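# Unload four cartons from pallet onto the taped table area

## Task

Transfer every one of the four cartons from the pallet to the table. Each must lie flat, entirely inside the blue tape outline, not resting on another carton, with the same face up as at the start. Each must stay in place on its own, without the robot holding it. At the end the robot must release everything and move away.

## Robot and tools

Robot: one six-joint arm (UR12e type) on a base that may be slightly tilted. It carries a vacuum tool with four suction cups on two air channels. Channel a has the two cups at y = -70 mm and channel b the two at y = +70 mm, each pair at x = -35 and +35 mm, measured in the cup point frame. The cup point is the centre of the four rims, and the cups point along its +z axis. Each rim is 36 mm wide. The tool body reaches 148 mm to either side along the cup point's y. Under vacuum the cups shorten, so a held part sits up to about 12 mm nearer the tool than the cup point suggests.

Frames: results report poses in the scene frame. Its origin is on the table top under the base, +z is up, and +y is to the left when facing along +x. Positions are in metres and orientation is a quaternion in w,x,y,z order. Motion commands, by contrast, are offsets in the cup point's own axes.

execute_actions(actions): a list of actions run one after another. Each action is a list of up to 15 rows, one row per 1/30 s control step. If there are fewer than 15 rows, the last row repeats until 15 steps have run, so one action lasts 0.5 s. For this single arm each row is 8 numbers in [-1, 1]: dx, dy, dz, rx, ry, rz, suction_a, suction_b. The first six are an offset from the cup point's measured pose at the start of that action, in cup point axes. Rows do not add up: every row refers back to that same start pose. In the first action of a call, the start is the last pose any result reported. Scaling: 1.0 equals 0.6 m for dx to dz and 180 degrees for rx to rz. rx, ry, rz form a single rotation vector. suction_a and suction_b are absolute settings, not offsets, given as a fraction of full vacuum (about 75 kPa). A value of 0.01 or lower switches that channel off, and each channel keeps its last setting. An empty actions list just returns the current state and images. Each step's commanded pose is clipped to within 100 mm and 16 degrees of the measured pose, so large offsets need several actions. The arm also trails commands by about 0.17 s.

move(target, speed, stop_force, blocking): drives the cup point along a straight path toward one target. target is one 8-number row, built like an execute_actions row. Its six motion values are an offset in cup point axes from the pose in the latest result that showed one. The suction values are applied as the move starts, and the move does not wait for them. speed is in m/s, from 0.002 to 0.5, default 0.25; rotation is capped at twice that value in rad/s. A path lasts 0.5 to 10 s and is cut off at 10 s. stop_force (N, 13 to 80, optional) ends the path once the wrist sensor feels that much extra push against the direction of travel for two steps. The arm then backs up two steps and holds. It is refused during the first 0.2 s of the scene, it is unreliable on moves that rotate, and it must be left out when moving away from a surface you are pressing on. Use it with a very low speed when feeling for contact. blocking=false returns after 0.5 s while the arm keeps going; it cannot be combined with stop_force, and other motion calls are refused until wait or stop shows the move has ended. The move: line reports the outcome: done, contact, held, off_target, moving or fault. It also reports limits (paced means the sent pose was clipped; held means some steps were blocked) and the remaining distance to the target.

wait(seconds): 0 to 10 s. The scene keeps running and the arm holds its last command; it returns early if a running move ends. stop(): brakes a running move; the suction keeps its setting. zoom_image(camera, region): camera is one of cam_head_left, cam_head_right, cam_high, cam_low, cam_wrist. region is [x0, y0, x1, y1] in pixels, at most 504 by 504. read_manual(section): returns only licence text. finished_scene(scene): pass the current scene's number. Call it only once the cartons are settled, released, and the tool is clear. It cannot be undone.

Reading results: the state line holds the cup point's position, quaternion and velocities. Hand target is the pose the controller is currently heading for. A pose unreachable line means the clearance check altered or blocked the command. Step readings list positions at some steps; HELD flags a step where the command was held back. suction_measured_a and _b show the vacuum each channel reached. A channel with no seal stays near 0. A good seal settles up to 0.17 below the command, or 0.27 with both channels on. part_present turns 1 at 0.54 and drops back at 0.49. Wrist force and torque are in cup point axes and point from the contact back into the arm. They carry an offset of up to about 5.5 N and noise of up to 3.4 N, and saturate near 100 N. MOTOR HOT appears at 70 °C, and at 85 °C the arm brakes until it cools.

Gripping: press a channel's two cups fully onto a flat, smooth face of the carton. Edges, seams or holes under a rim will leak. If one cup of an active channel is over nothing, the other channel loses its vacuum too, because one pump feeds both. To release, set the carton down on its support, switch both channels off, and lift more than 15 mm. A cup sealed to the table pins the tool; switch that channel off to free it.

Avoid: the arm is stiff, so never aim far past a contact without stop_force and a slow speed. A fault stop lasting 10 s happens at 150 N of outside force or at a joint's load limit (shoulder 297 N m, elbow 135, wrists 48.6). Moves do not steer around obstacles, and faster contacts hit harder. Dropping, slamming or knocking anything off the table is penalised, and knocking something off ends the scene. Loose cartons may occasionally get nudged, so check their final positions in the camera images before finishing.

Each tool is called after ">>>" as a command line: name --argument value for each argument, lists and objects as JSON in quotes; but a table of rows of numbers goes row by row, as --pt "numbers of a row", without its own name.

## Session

>>> execute_actions --actions '[]'

Scene clock: 0.00 s.
end_effector_position=(+0.6284, +0.0145, +0.4846) suction_measured_a=0.01 part_present_a=0 suction_measured_b=0.01 part_present_b=0 end_effector_quat_wxyz=(+0.000, +0.699, +0.715, +0.001) end_effector_velocity=(-0.000, +0.001, -0.001) end_effector_angular_velocity=(+0.000, +0.001, +0.001)
Joint positions: [-0.28  -1.703  1.857 -1.726 -1.571 -1.851]
Joint velocities: [ 0.001 -0.     0.001 -0.     0.     0.   ]
Motor temperatures (°C, as the motors report them): [23 19 21 31 29 28]
Wrist force (N, on the end effector, along its own x y z axes, offset not removed): no reading
Wrist torque (N m, same axes, about the end effector's origin, offset not removed): no reading
Hand target: +0.628, +0.014, +0.485; +0.000, +0.699, +0.715, +0.001

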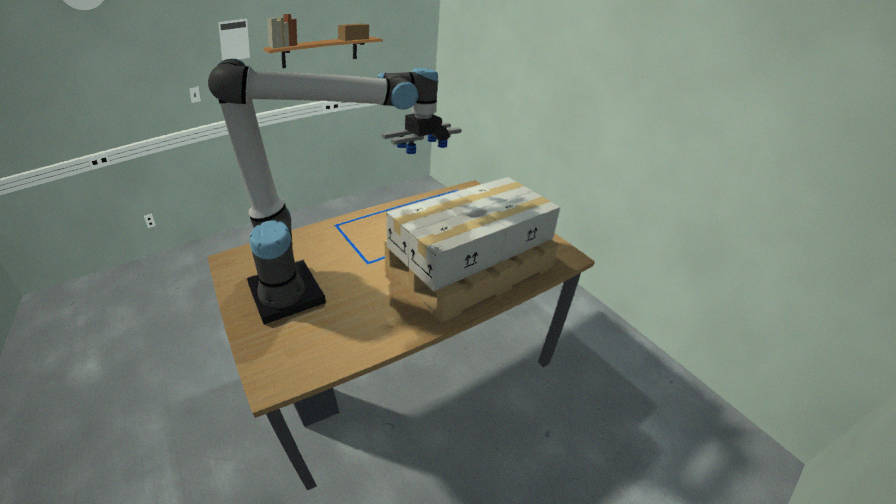

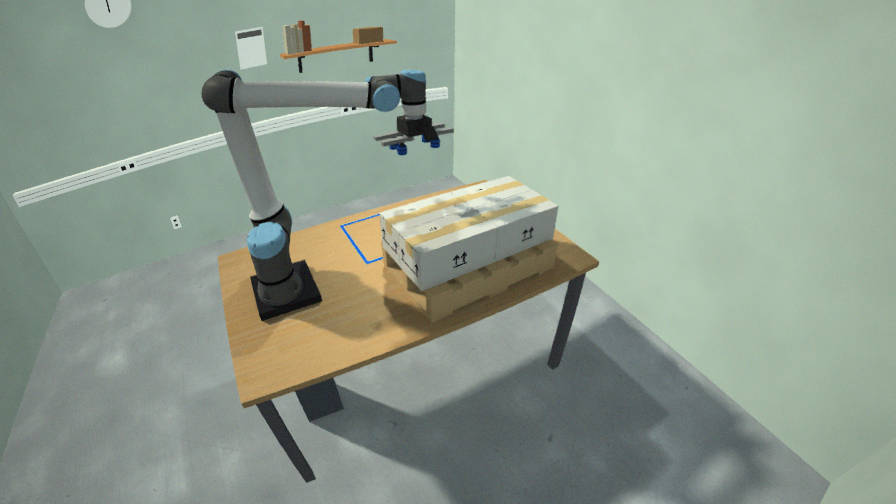

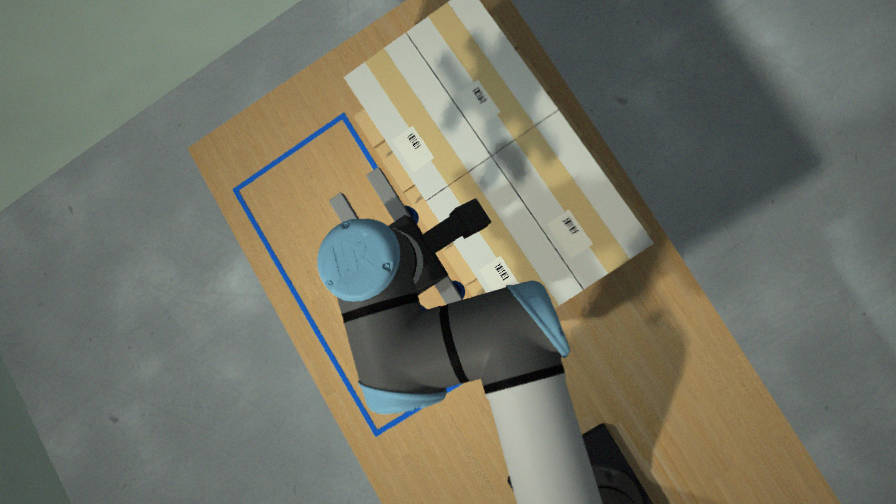

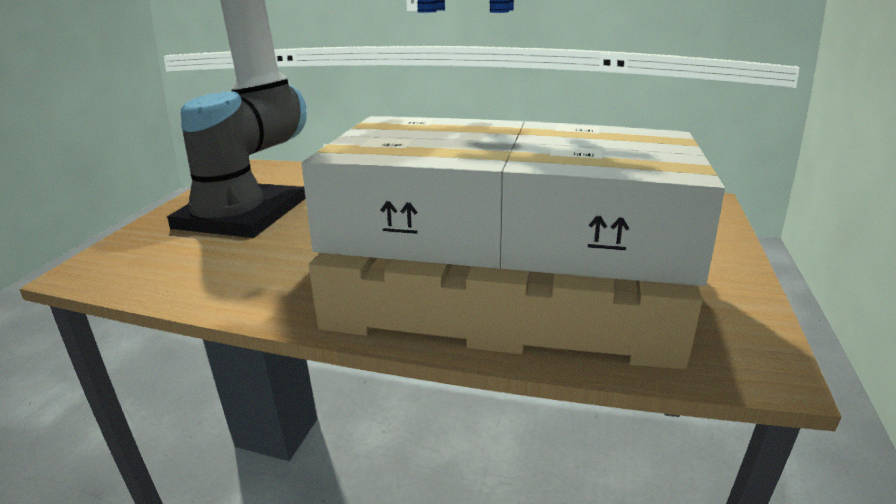

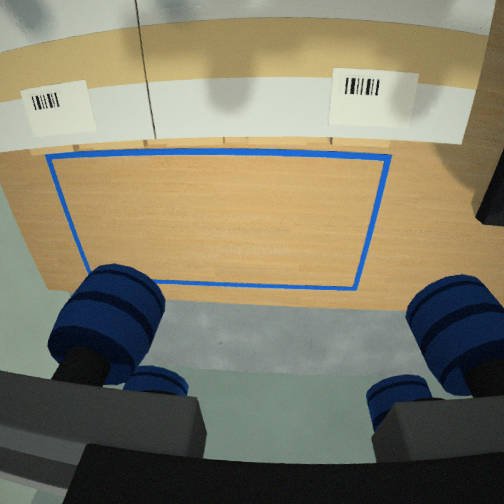

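>>> move --target '[-0.3,-0.08,0.08,0,0,0,0,0]' --speed 0.45

Scene clock: 17.63 s.
end_effector_position=(+0.5847, -0.1661, +0.4365) suction_measured_a=0.01 part_present_a=0 suction_measured_b=0.01 part_present_b=0 end_effector_quat_wxyz=(+0.000, +0.699, +0.715, +0.000) end_effector_velocity=(-0.001, -0.002, -0.001) end_effector_angular_velocity=(+0.000, -0.000, +0.000)
Joint positions: [-0.59  -1.724  1.96  -1.808 -1.571 -2.161]
Joint velocities: [-0.004  0.001  0.001 -0.001  0.    -0.004]
Motor temperatures (°C, as the motors report them): [23 19 21 31 29 28]
Wrist force (N, on the end effector, along its own x y z axes, offset not removed): [-0.6 -0.6 -1.0]
Wrist torque (N m, same axes, about the end effector's origin, offset not removed): [-0.22 -0.03 0.08]
Hand target: +0.585, -0.166, +0.436; +0.000, +0.699, +0.715, +0.001
Off the commanded pose: 0.000 m, 0 deg.
move: done

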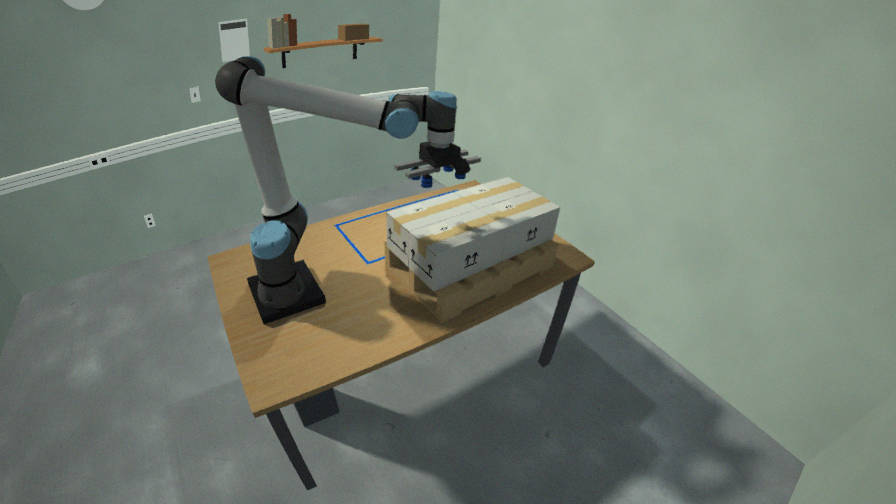

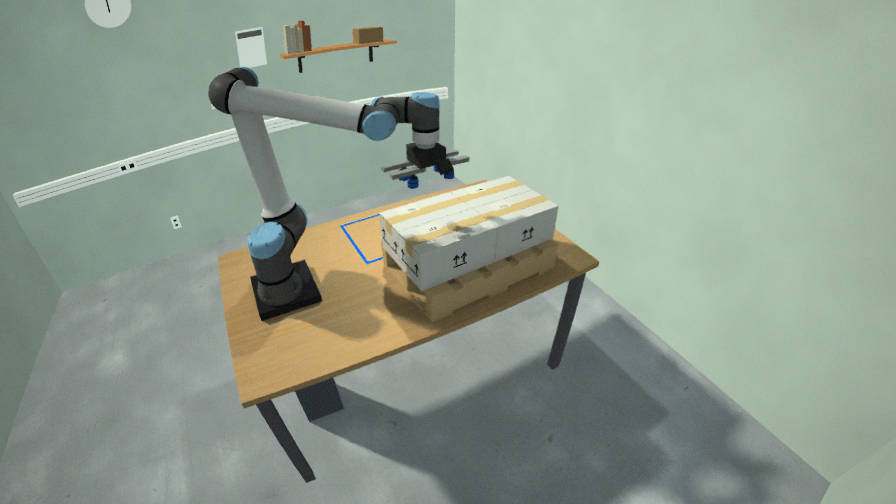

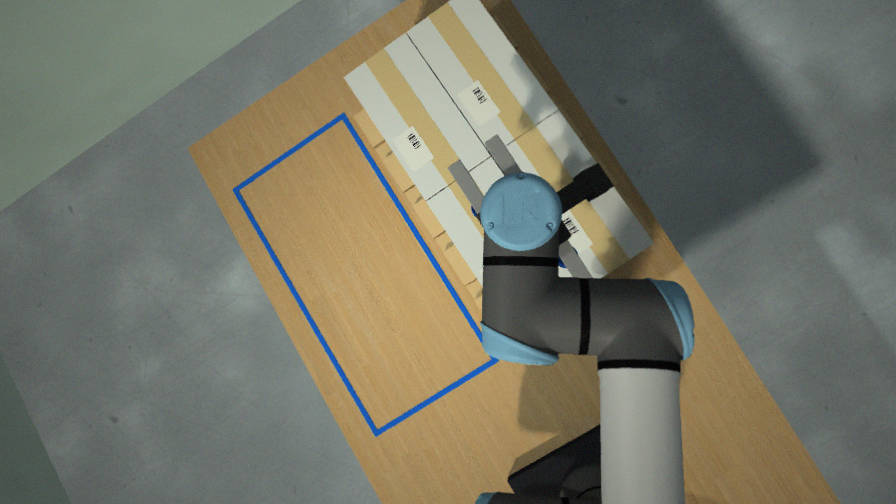

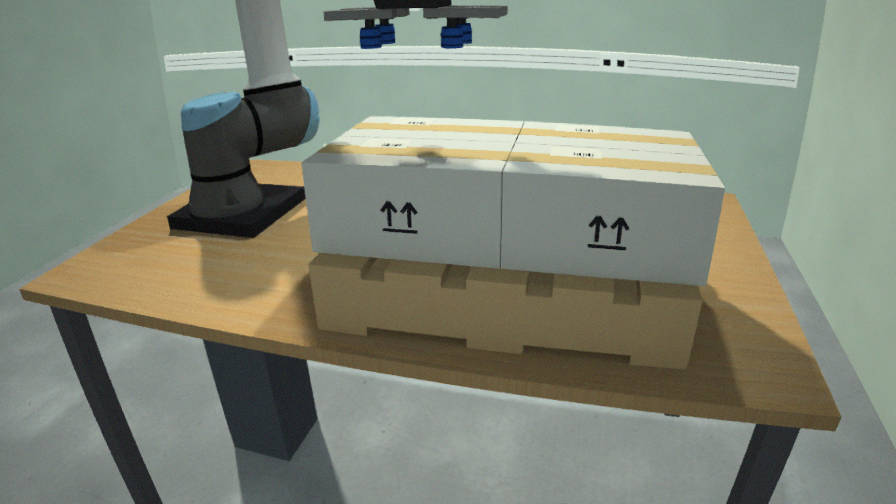

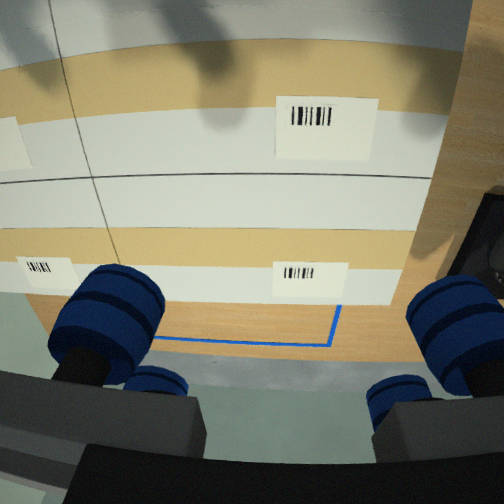

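>>> move --target '[0.068,0.508,0.2,0,0,0,0,0]' --speed 0.45

>>> move --target '[0,0,0.09,0,0,0,1,1]' --speed 0.02 --stop_force 15

Scene clock: 35.33 s.
end_effector_position=(+0.8882, -0.1182, +0.3170) suction_measured_a=0.01 part_present_a=0 suction_measured_b=0.01 part_present_b=0 end_effector_quat_wxyz=(+0.000, +0.699, +0.715, +0.001) end_effector_velocity=(+0.003, +0.001, +0.001) end_effector_angular_velocity=(+0.000, -0.001, +0.000)
Joint positions: [-0.351 -1.187  1.574 -1.959 -1.571 -1.922]
Joint velocities: [ 0.001  0.003 -0.005  0.001  0.     0.001]
Motor temperatures (°C, as the motors report them): [23 19 21 31 29 28]
Wrist force (N, on the end effector, along its own x y z axes, offset not removed): [-2.4 -1.5 -0.6]
Wrist torque (N m, same axes, about the end effector's origin, offset not removed): [-0.18 0.22 0.10]
Hand target: +0.888, -0.118, +0.317; +0.000, +0.699, +0.715, +0.001
Off the commanded pose: 0.000 m, 0 deg.
move: done

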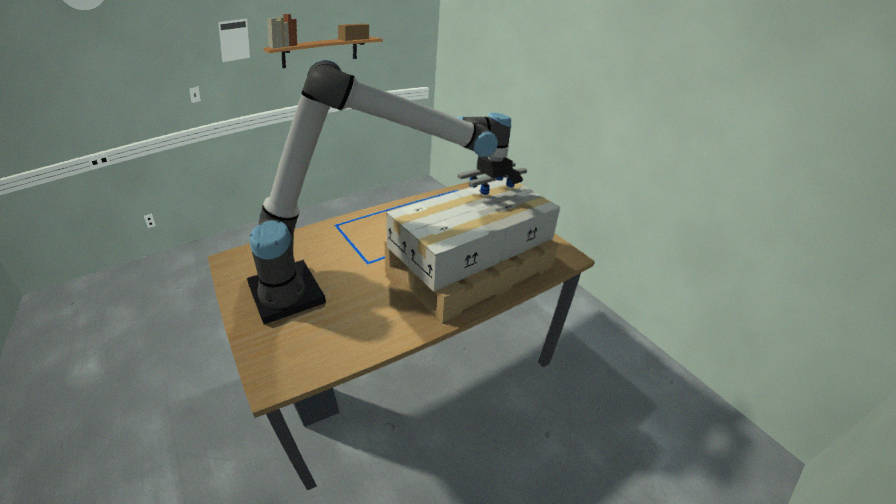

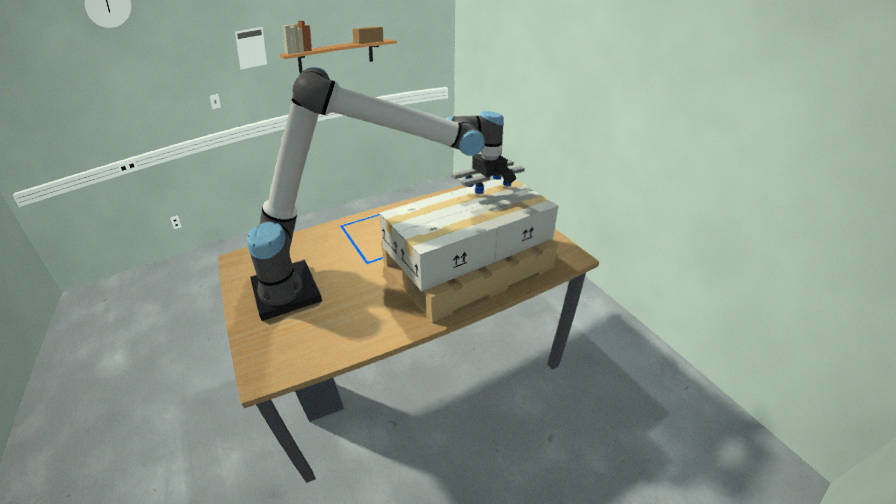

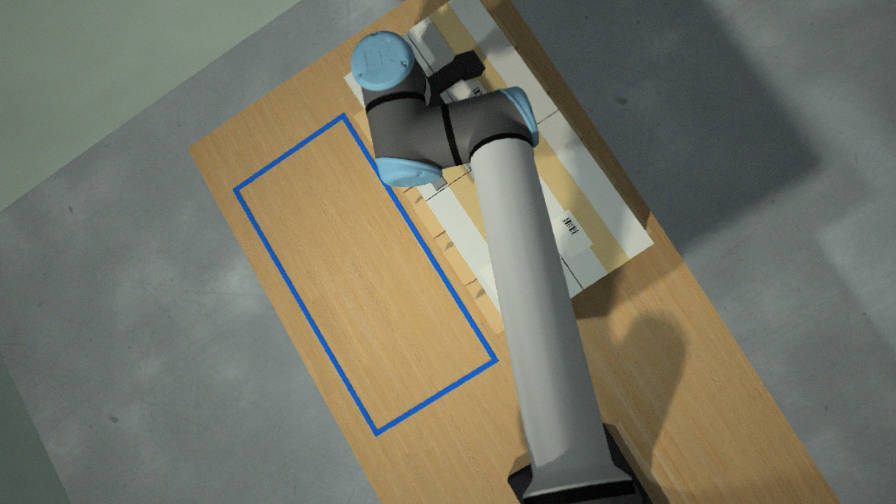

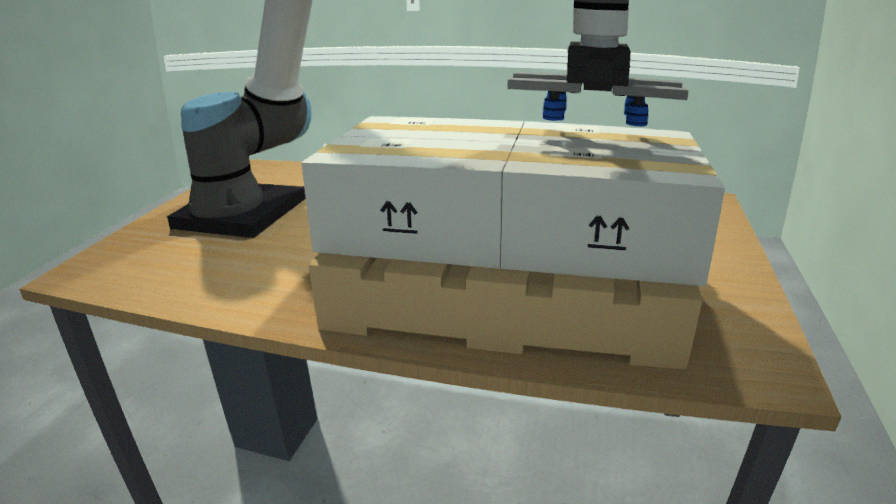

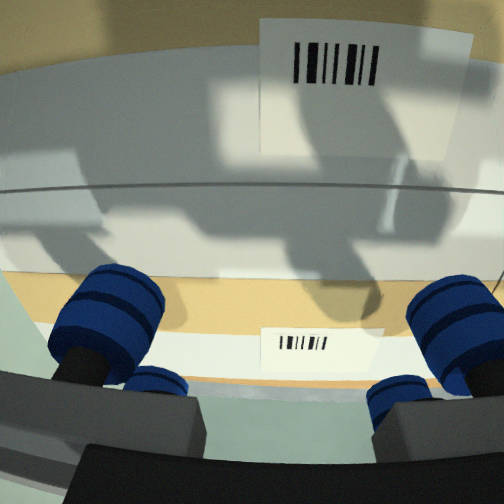

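Scene clock: 38.23 s.
end_effector_position=(+0.8883, -0.1182, +0.2676) suction_measured_a=0.70 part_present_a=1 suction_measured_b=0.70 part_present_b=1 end_effector_quat_wxyz=(+0.001, +0.699, +0.715, +0.001) end_effector_velocity=(-0.000, -0.001, +0.003) end_effector_angular_velocity=(+0.001, +0.004, -0.001)
Joint positions: [-0.351 -1.153  1.62  -2.04  -1.571 -1.922]
Joint velocities: [-0.001 -0.001 -0.004  0.009  0.    -0.   ]
Motor temperatures (°C, as the motors report them): [23 19 21 31 29 28]
Wrist force (N, on the end effector, along its own x y z axes, offset not removed): [10.3 -38.8 -86.6]
Wrist torque (N m, same axes, about the end effector's origin, offset not removed): [-0.46 -0.77 0.05]
Hand target: +0.888, -0.118, +0.268; +0.001, +0.699, +0.715, +0.001
Off the commanded pose: 0.005 m, 0 deg.
move: contact

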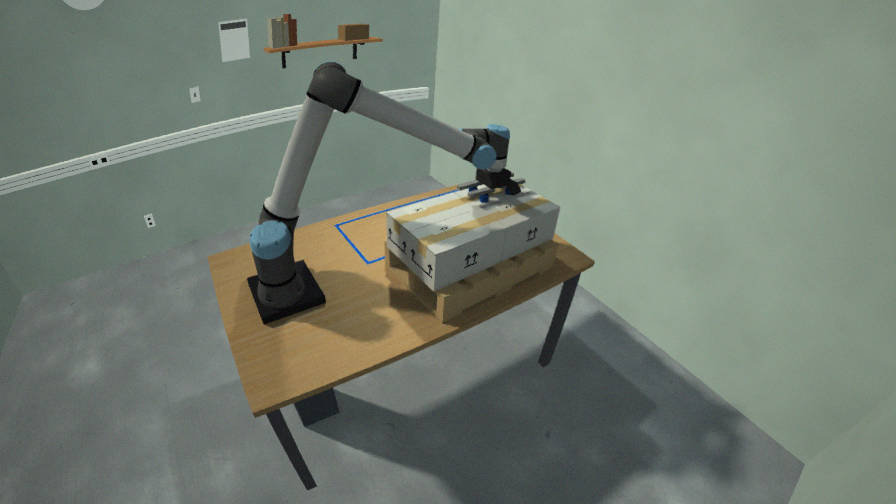

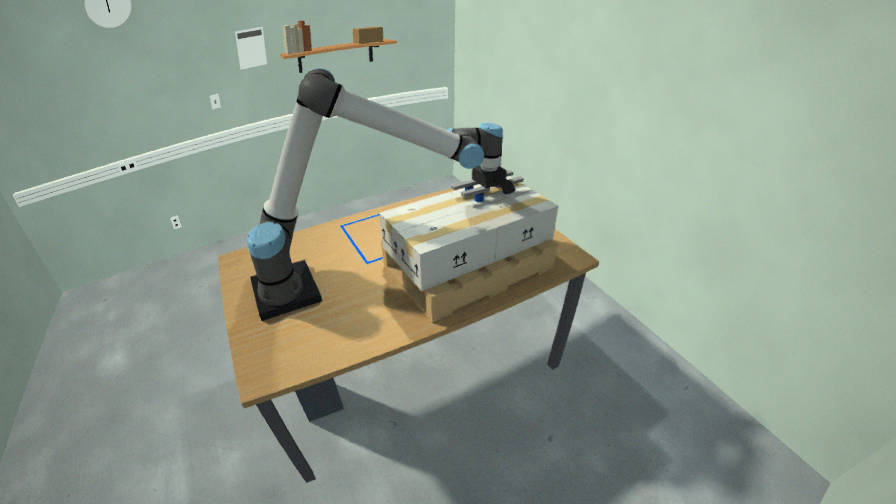

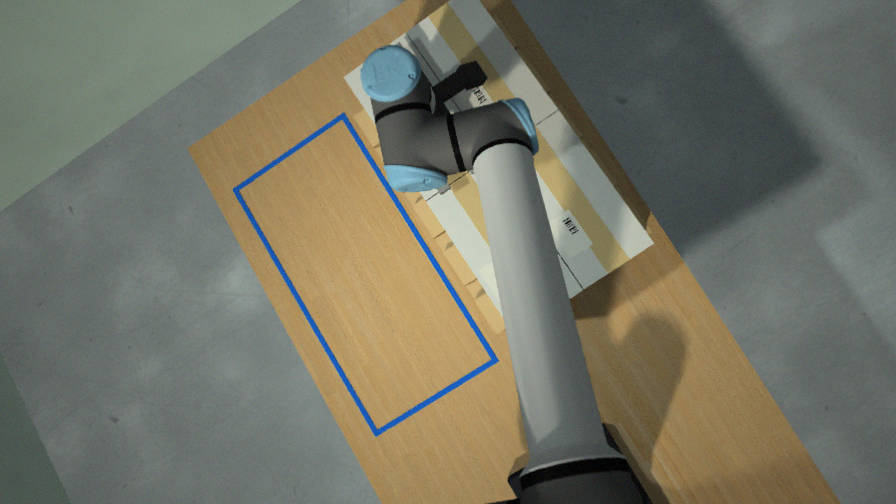

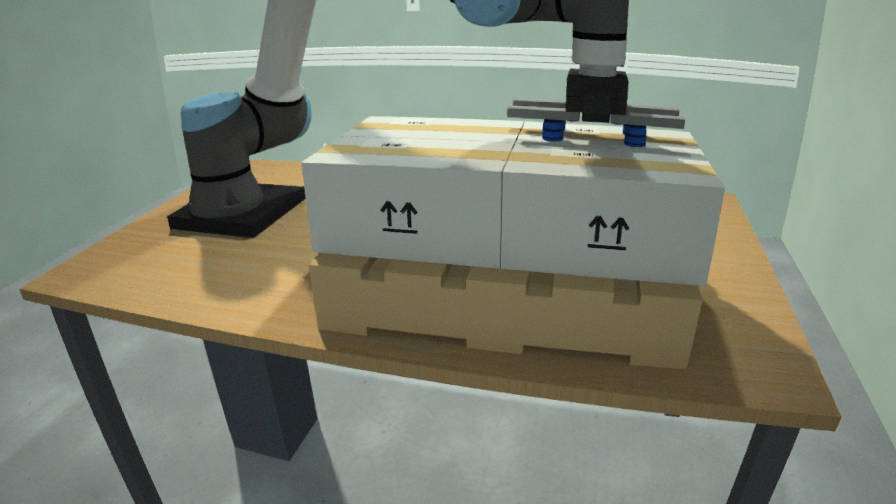

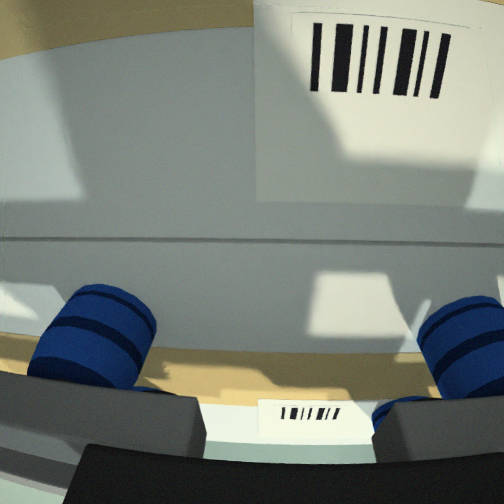

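>>> move --target '[0,0,-0.11,0,0,0,1,1]' --speed 0.2

>>> move --target '[0.5,0.03,0,0,0,0,1,1]' --speed 0.4

>>> move --target '[0.06,0.118,0.1,0,0,-0.493,1,1]' --speed 0.45

Scene clock: 44.90 s.
end_effector_position=(+0.8882, -0.1182, +0.3332) suction_measured_a=0.76 part_present_a=1 suction_measured_b=0.76 part_present_b=1 end_effector_quat_wxyz=(+0.001, +0.699, +0.715, +0.001) end_effector_velocity=(+0.000, -0.001, +0.004) end_effector_angular_velocity=(-0.000, -0.001, -0.000)
Joint positions: [-0.351 -1.196  1.558 -1.934 -1.571 -1.922]
Joint velocities: [-0.    -0.002 -0.004  0.005 -0.    -0.   ]
Motor temperatures (°C, as the motors report them): [23 19 21 31 29 28]
Wrist force (N, on the end effector, along its own x y z axes, offset not removed): [3.2 1.3 19.6]
Wrist torque (N m, same axes, about the end effector's origin, offset not removed): [0.13 -0.63 0.09]
Hand target: +0.888, -0.118, +0.334; +0.001, +0.699, +0.715, +0.001
Off the commanded pose: 0.000 m, 0 deg.
move: done

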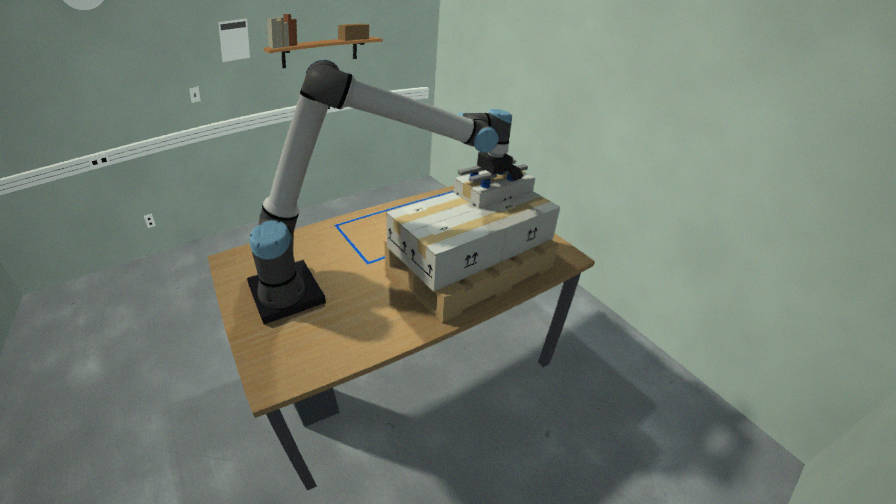

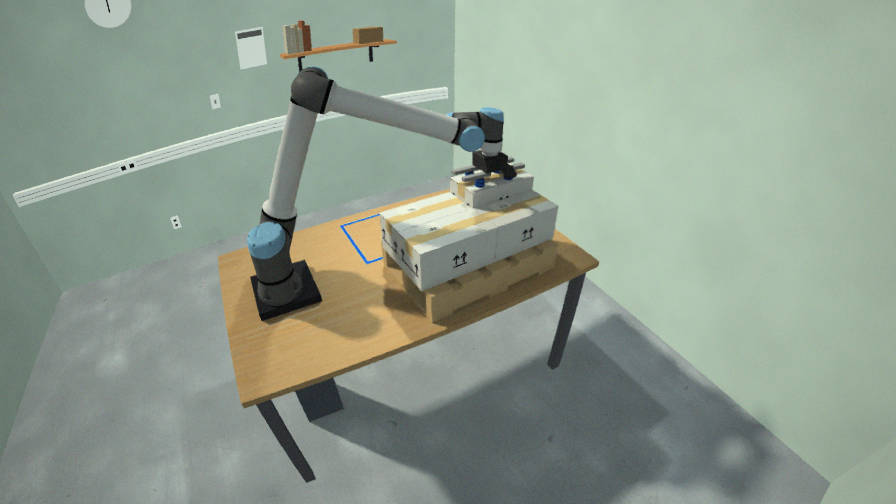

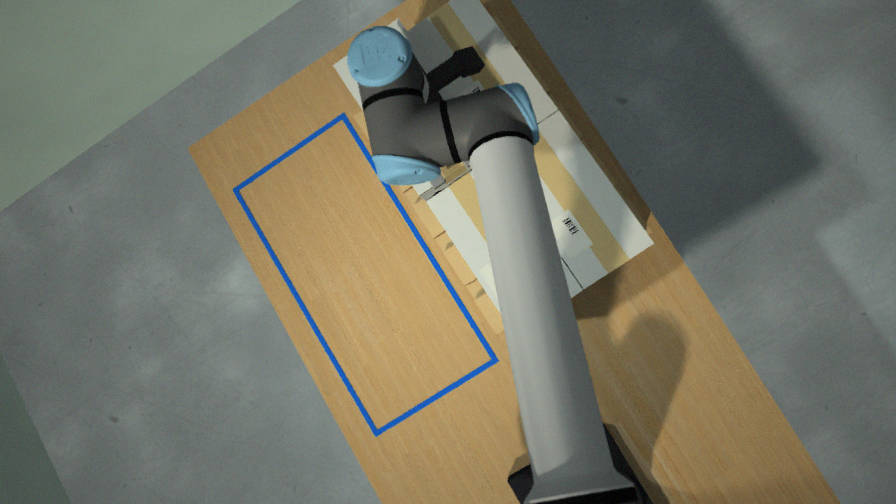

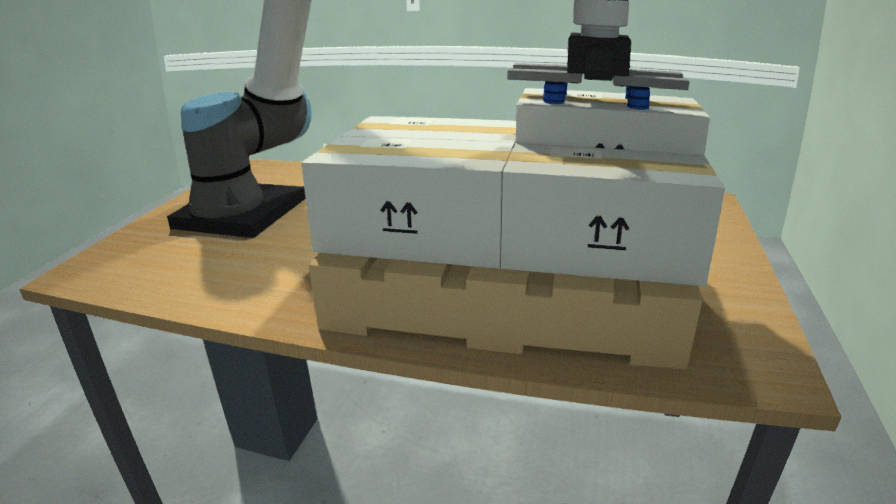

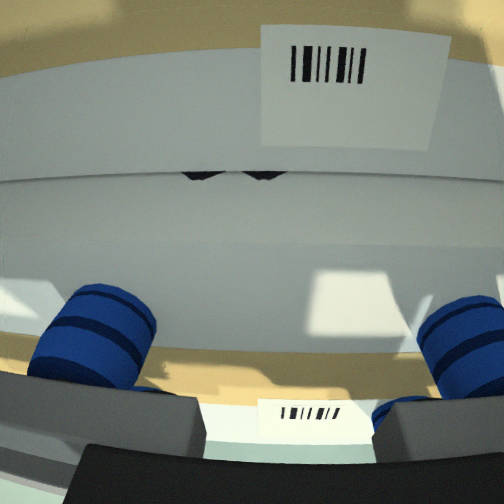

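Scene clock: 46.43 s.
end_effector_position=(+0.8991, +0.1816, +0.3334) suction_measured_a=0.76 part_present_a=1 suction_measured_b=0.76 part_present_b=1 end_effector_quat_wxyz=(+0.000, +0.699, +0.715, +0.001) end_effector_velocity=(+0.000, +0.003, -0.000) end_effector_angular_velocity=(-0.001, +0.001, +0.000)
Joint positions: [-0.015 -1.163  1.51  -1.919 -1.571 -1.586]
Joint velocities: [ 0.003  0.002 -0.002  0.001 -0.001  0.003]
Motor temperatures (°C, as the motors report them): [23 19 21 31 29 28]
Wrist force (N, on the end effector, along its own x y z axes, offset not removed): [1.7 -1.2 18.7]
Wrist torque (N m, same axes, about the end effector's origin, offset not removed): [-0.25 -0.38 0.06]
Hand target: +0.899, +0.182, +0.333; +0.000, +0.699, +0.715, +0.001
Off the commanded pose: 0.001 m, 0 deg.
move: done

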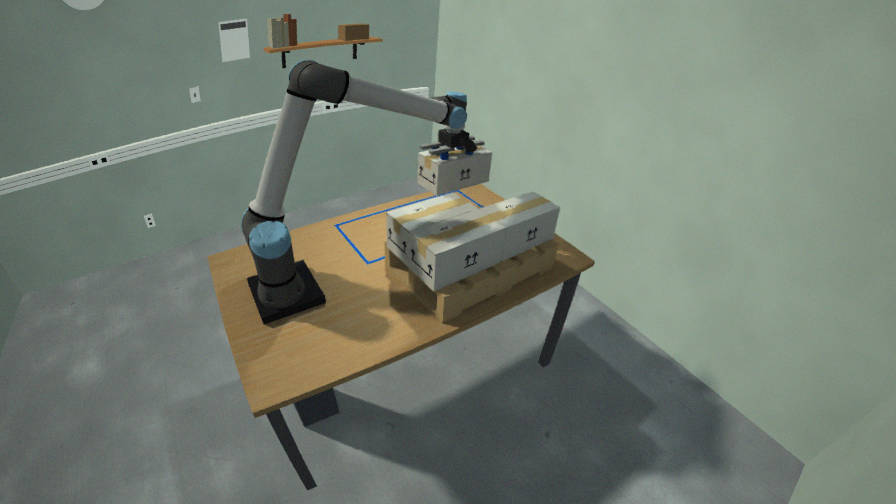

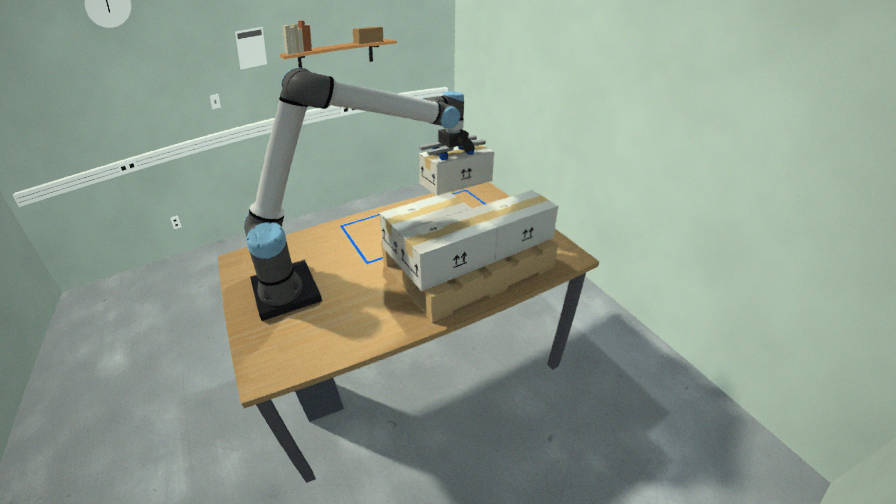

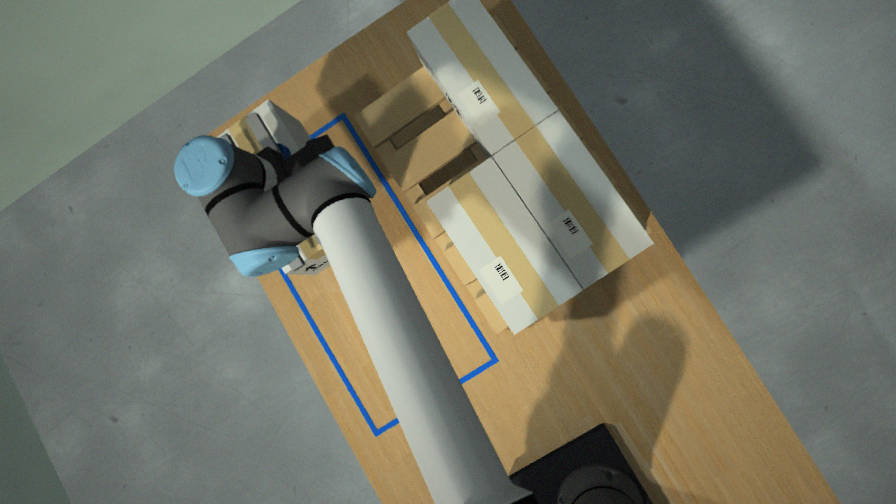

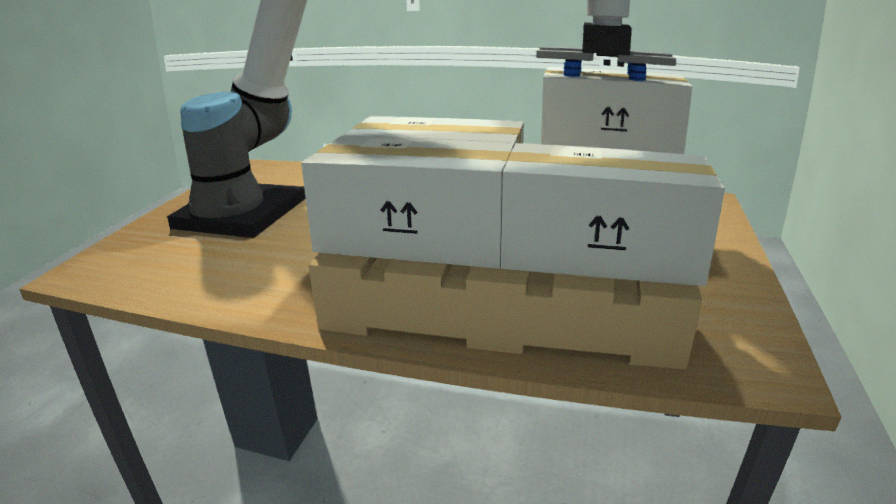

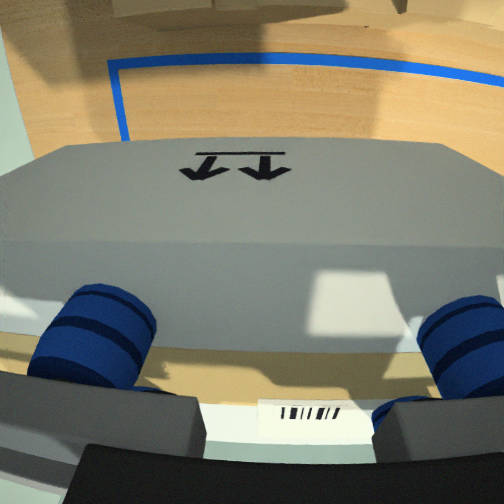

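Scene clock: 48.87 s.
end_effector_position=(+0.9691, +0.2192, +0.2736) suction_measured_a=0.76 part_present_a=1 suction_measured_b=0.76 part_present_b=1 end_effector_quat_wxyz=(+0.001, +0.000, +1.000, +0.000) end_effector_velocity=(+0.000, +0.001, -0.000) end_effector_angular_velocity=(+0.000, +0.000, +0.015)
Joint positions: [ 0.023 -1.009  1.385 -1.949 -1.571 -3.095]
Joint velocities: [ 0.001  0.001 -0.001  0.001  0.    -0.015]
Motor temperatures (°C, as the motors report them): [23 19 21 31 29 28]
Wrist force (N, on the end effector, along its own x y z axes, offset not removed): [0.5 -0.5 19.3]
Wrist torque (N m, same axes, about the end effector's origin, offset not removed): [-0.11 -0.34 -0.13]
Hand target: +0.969, +0.219, +0.274; +0.001, -0.001, +1.000, +0.000
Off the commanded pose: 0.000 m, 0 deg.
move: done

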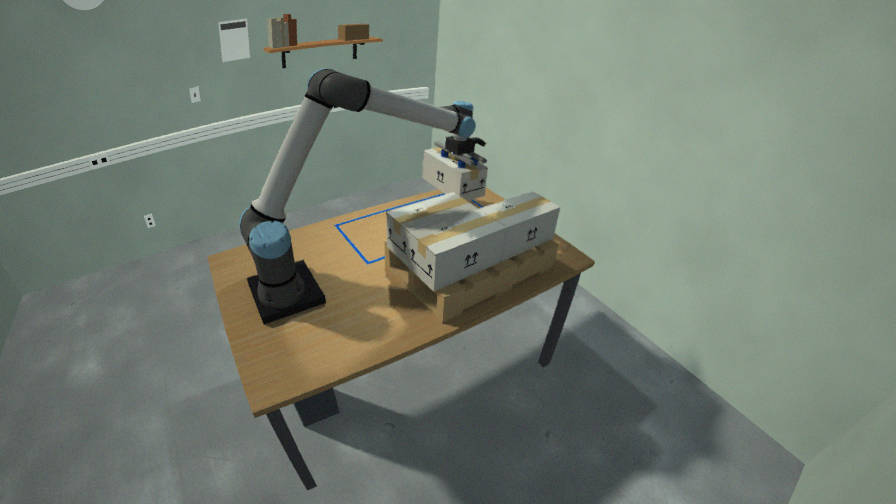

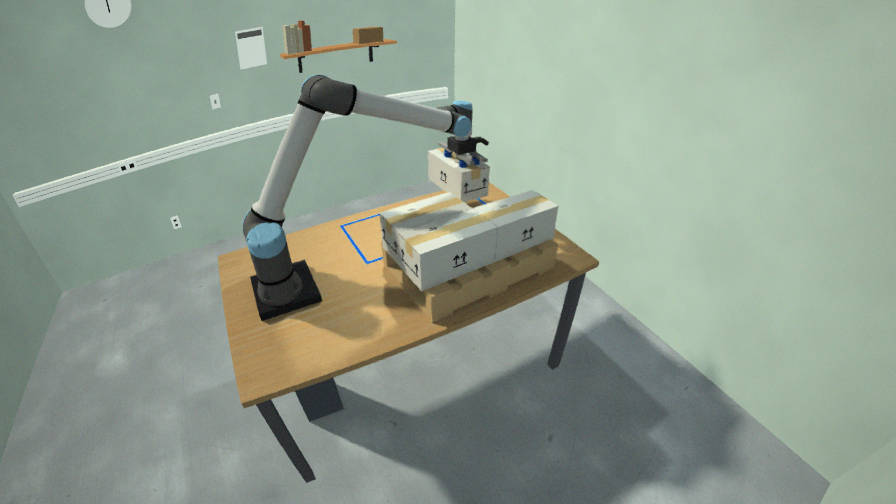

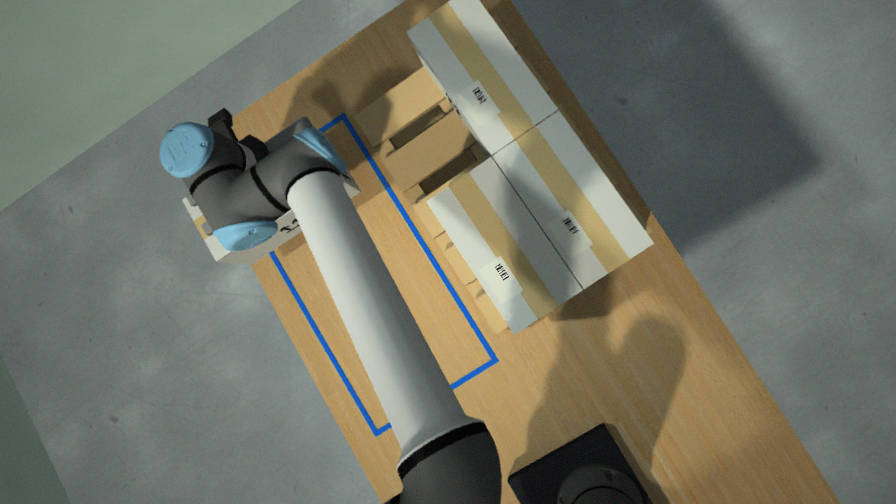

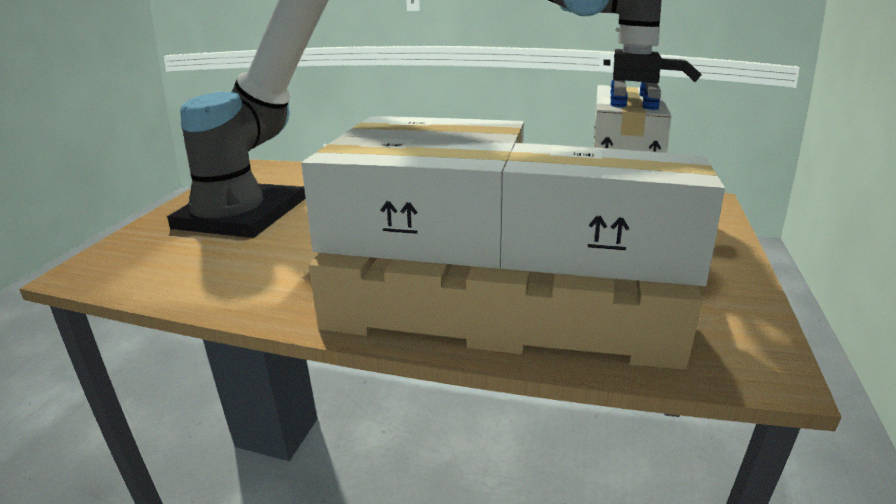

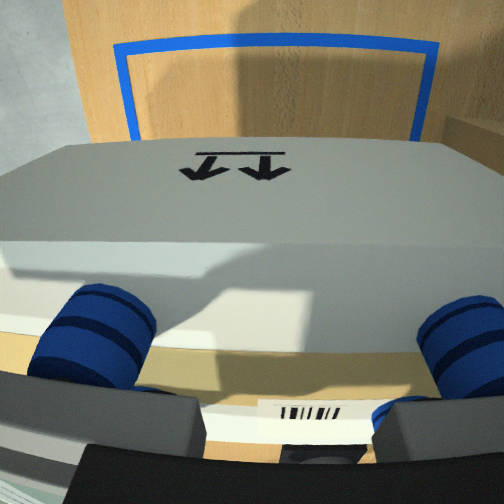

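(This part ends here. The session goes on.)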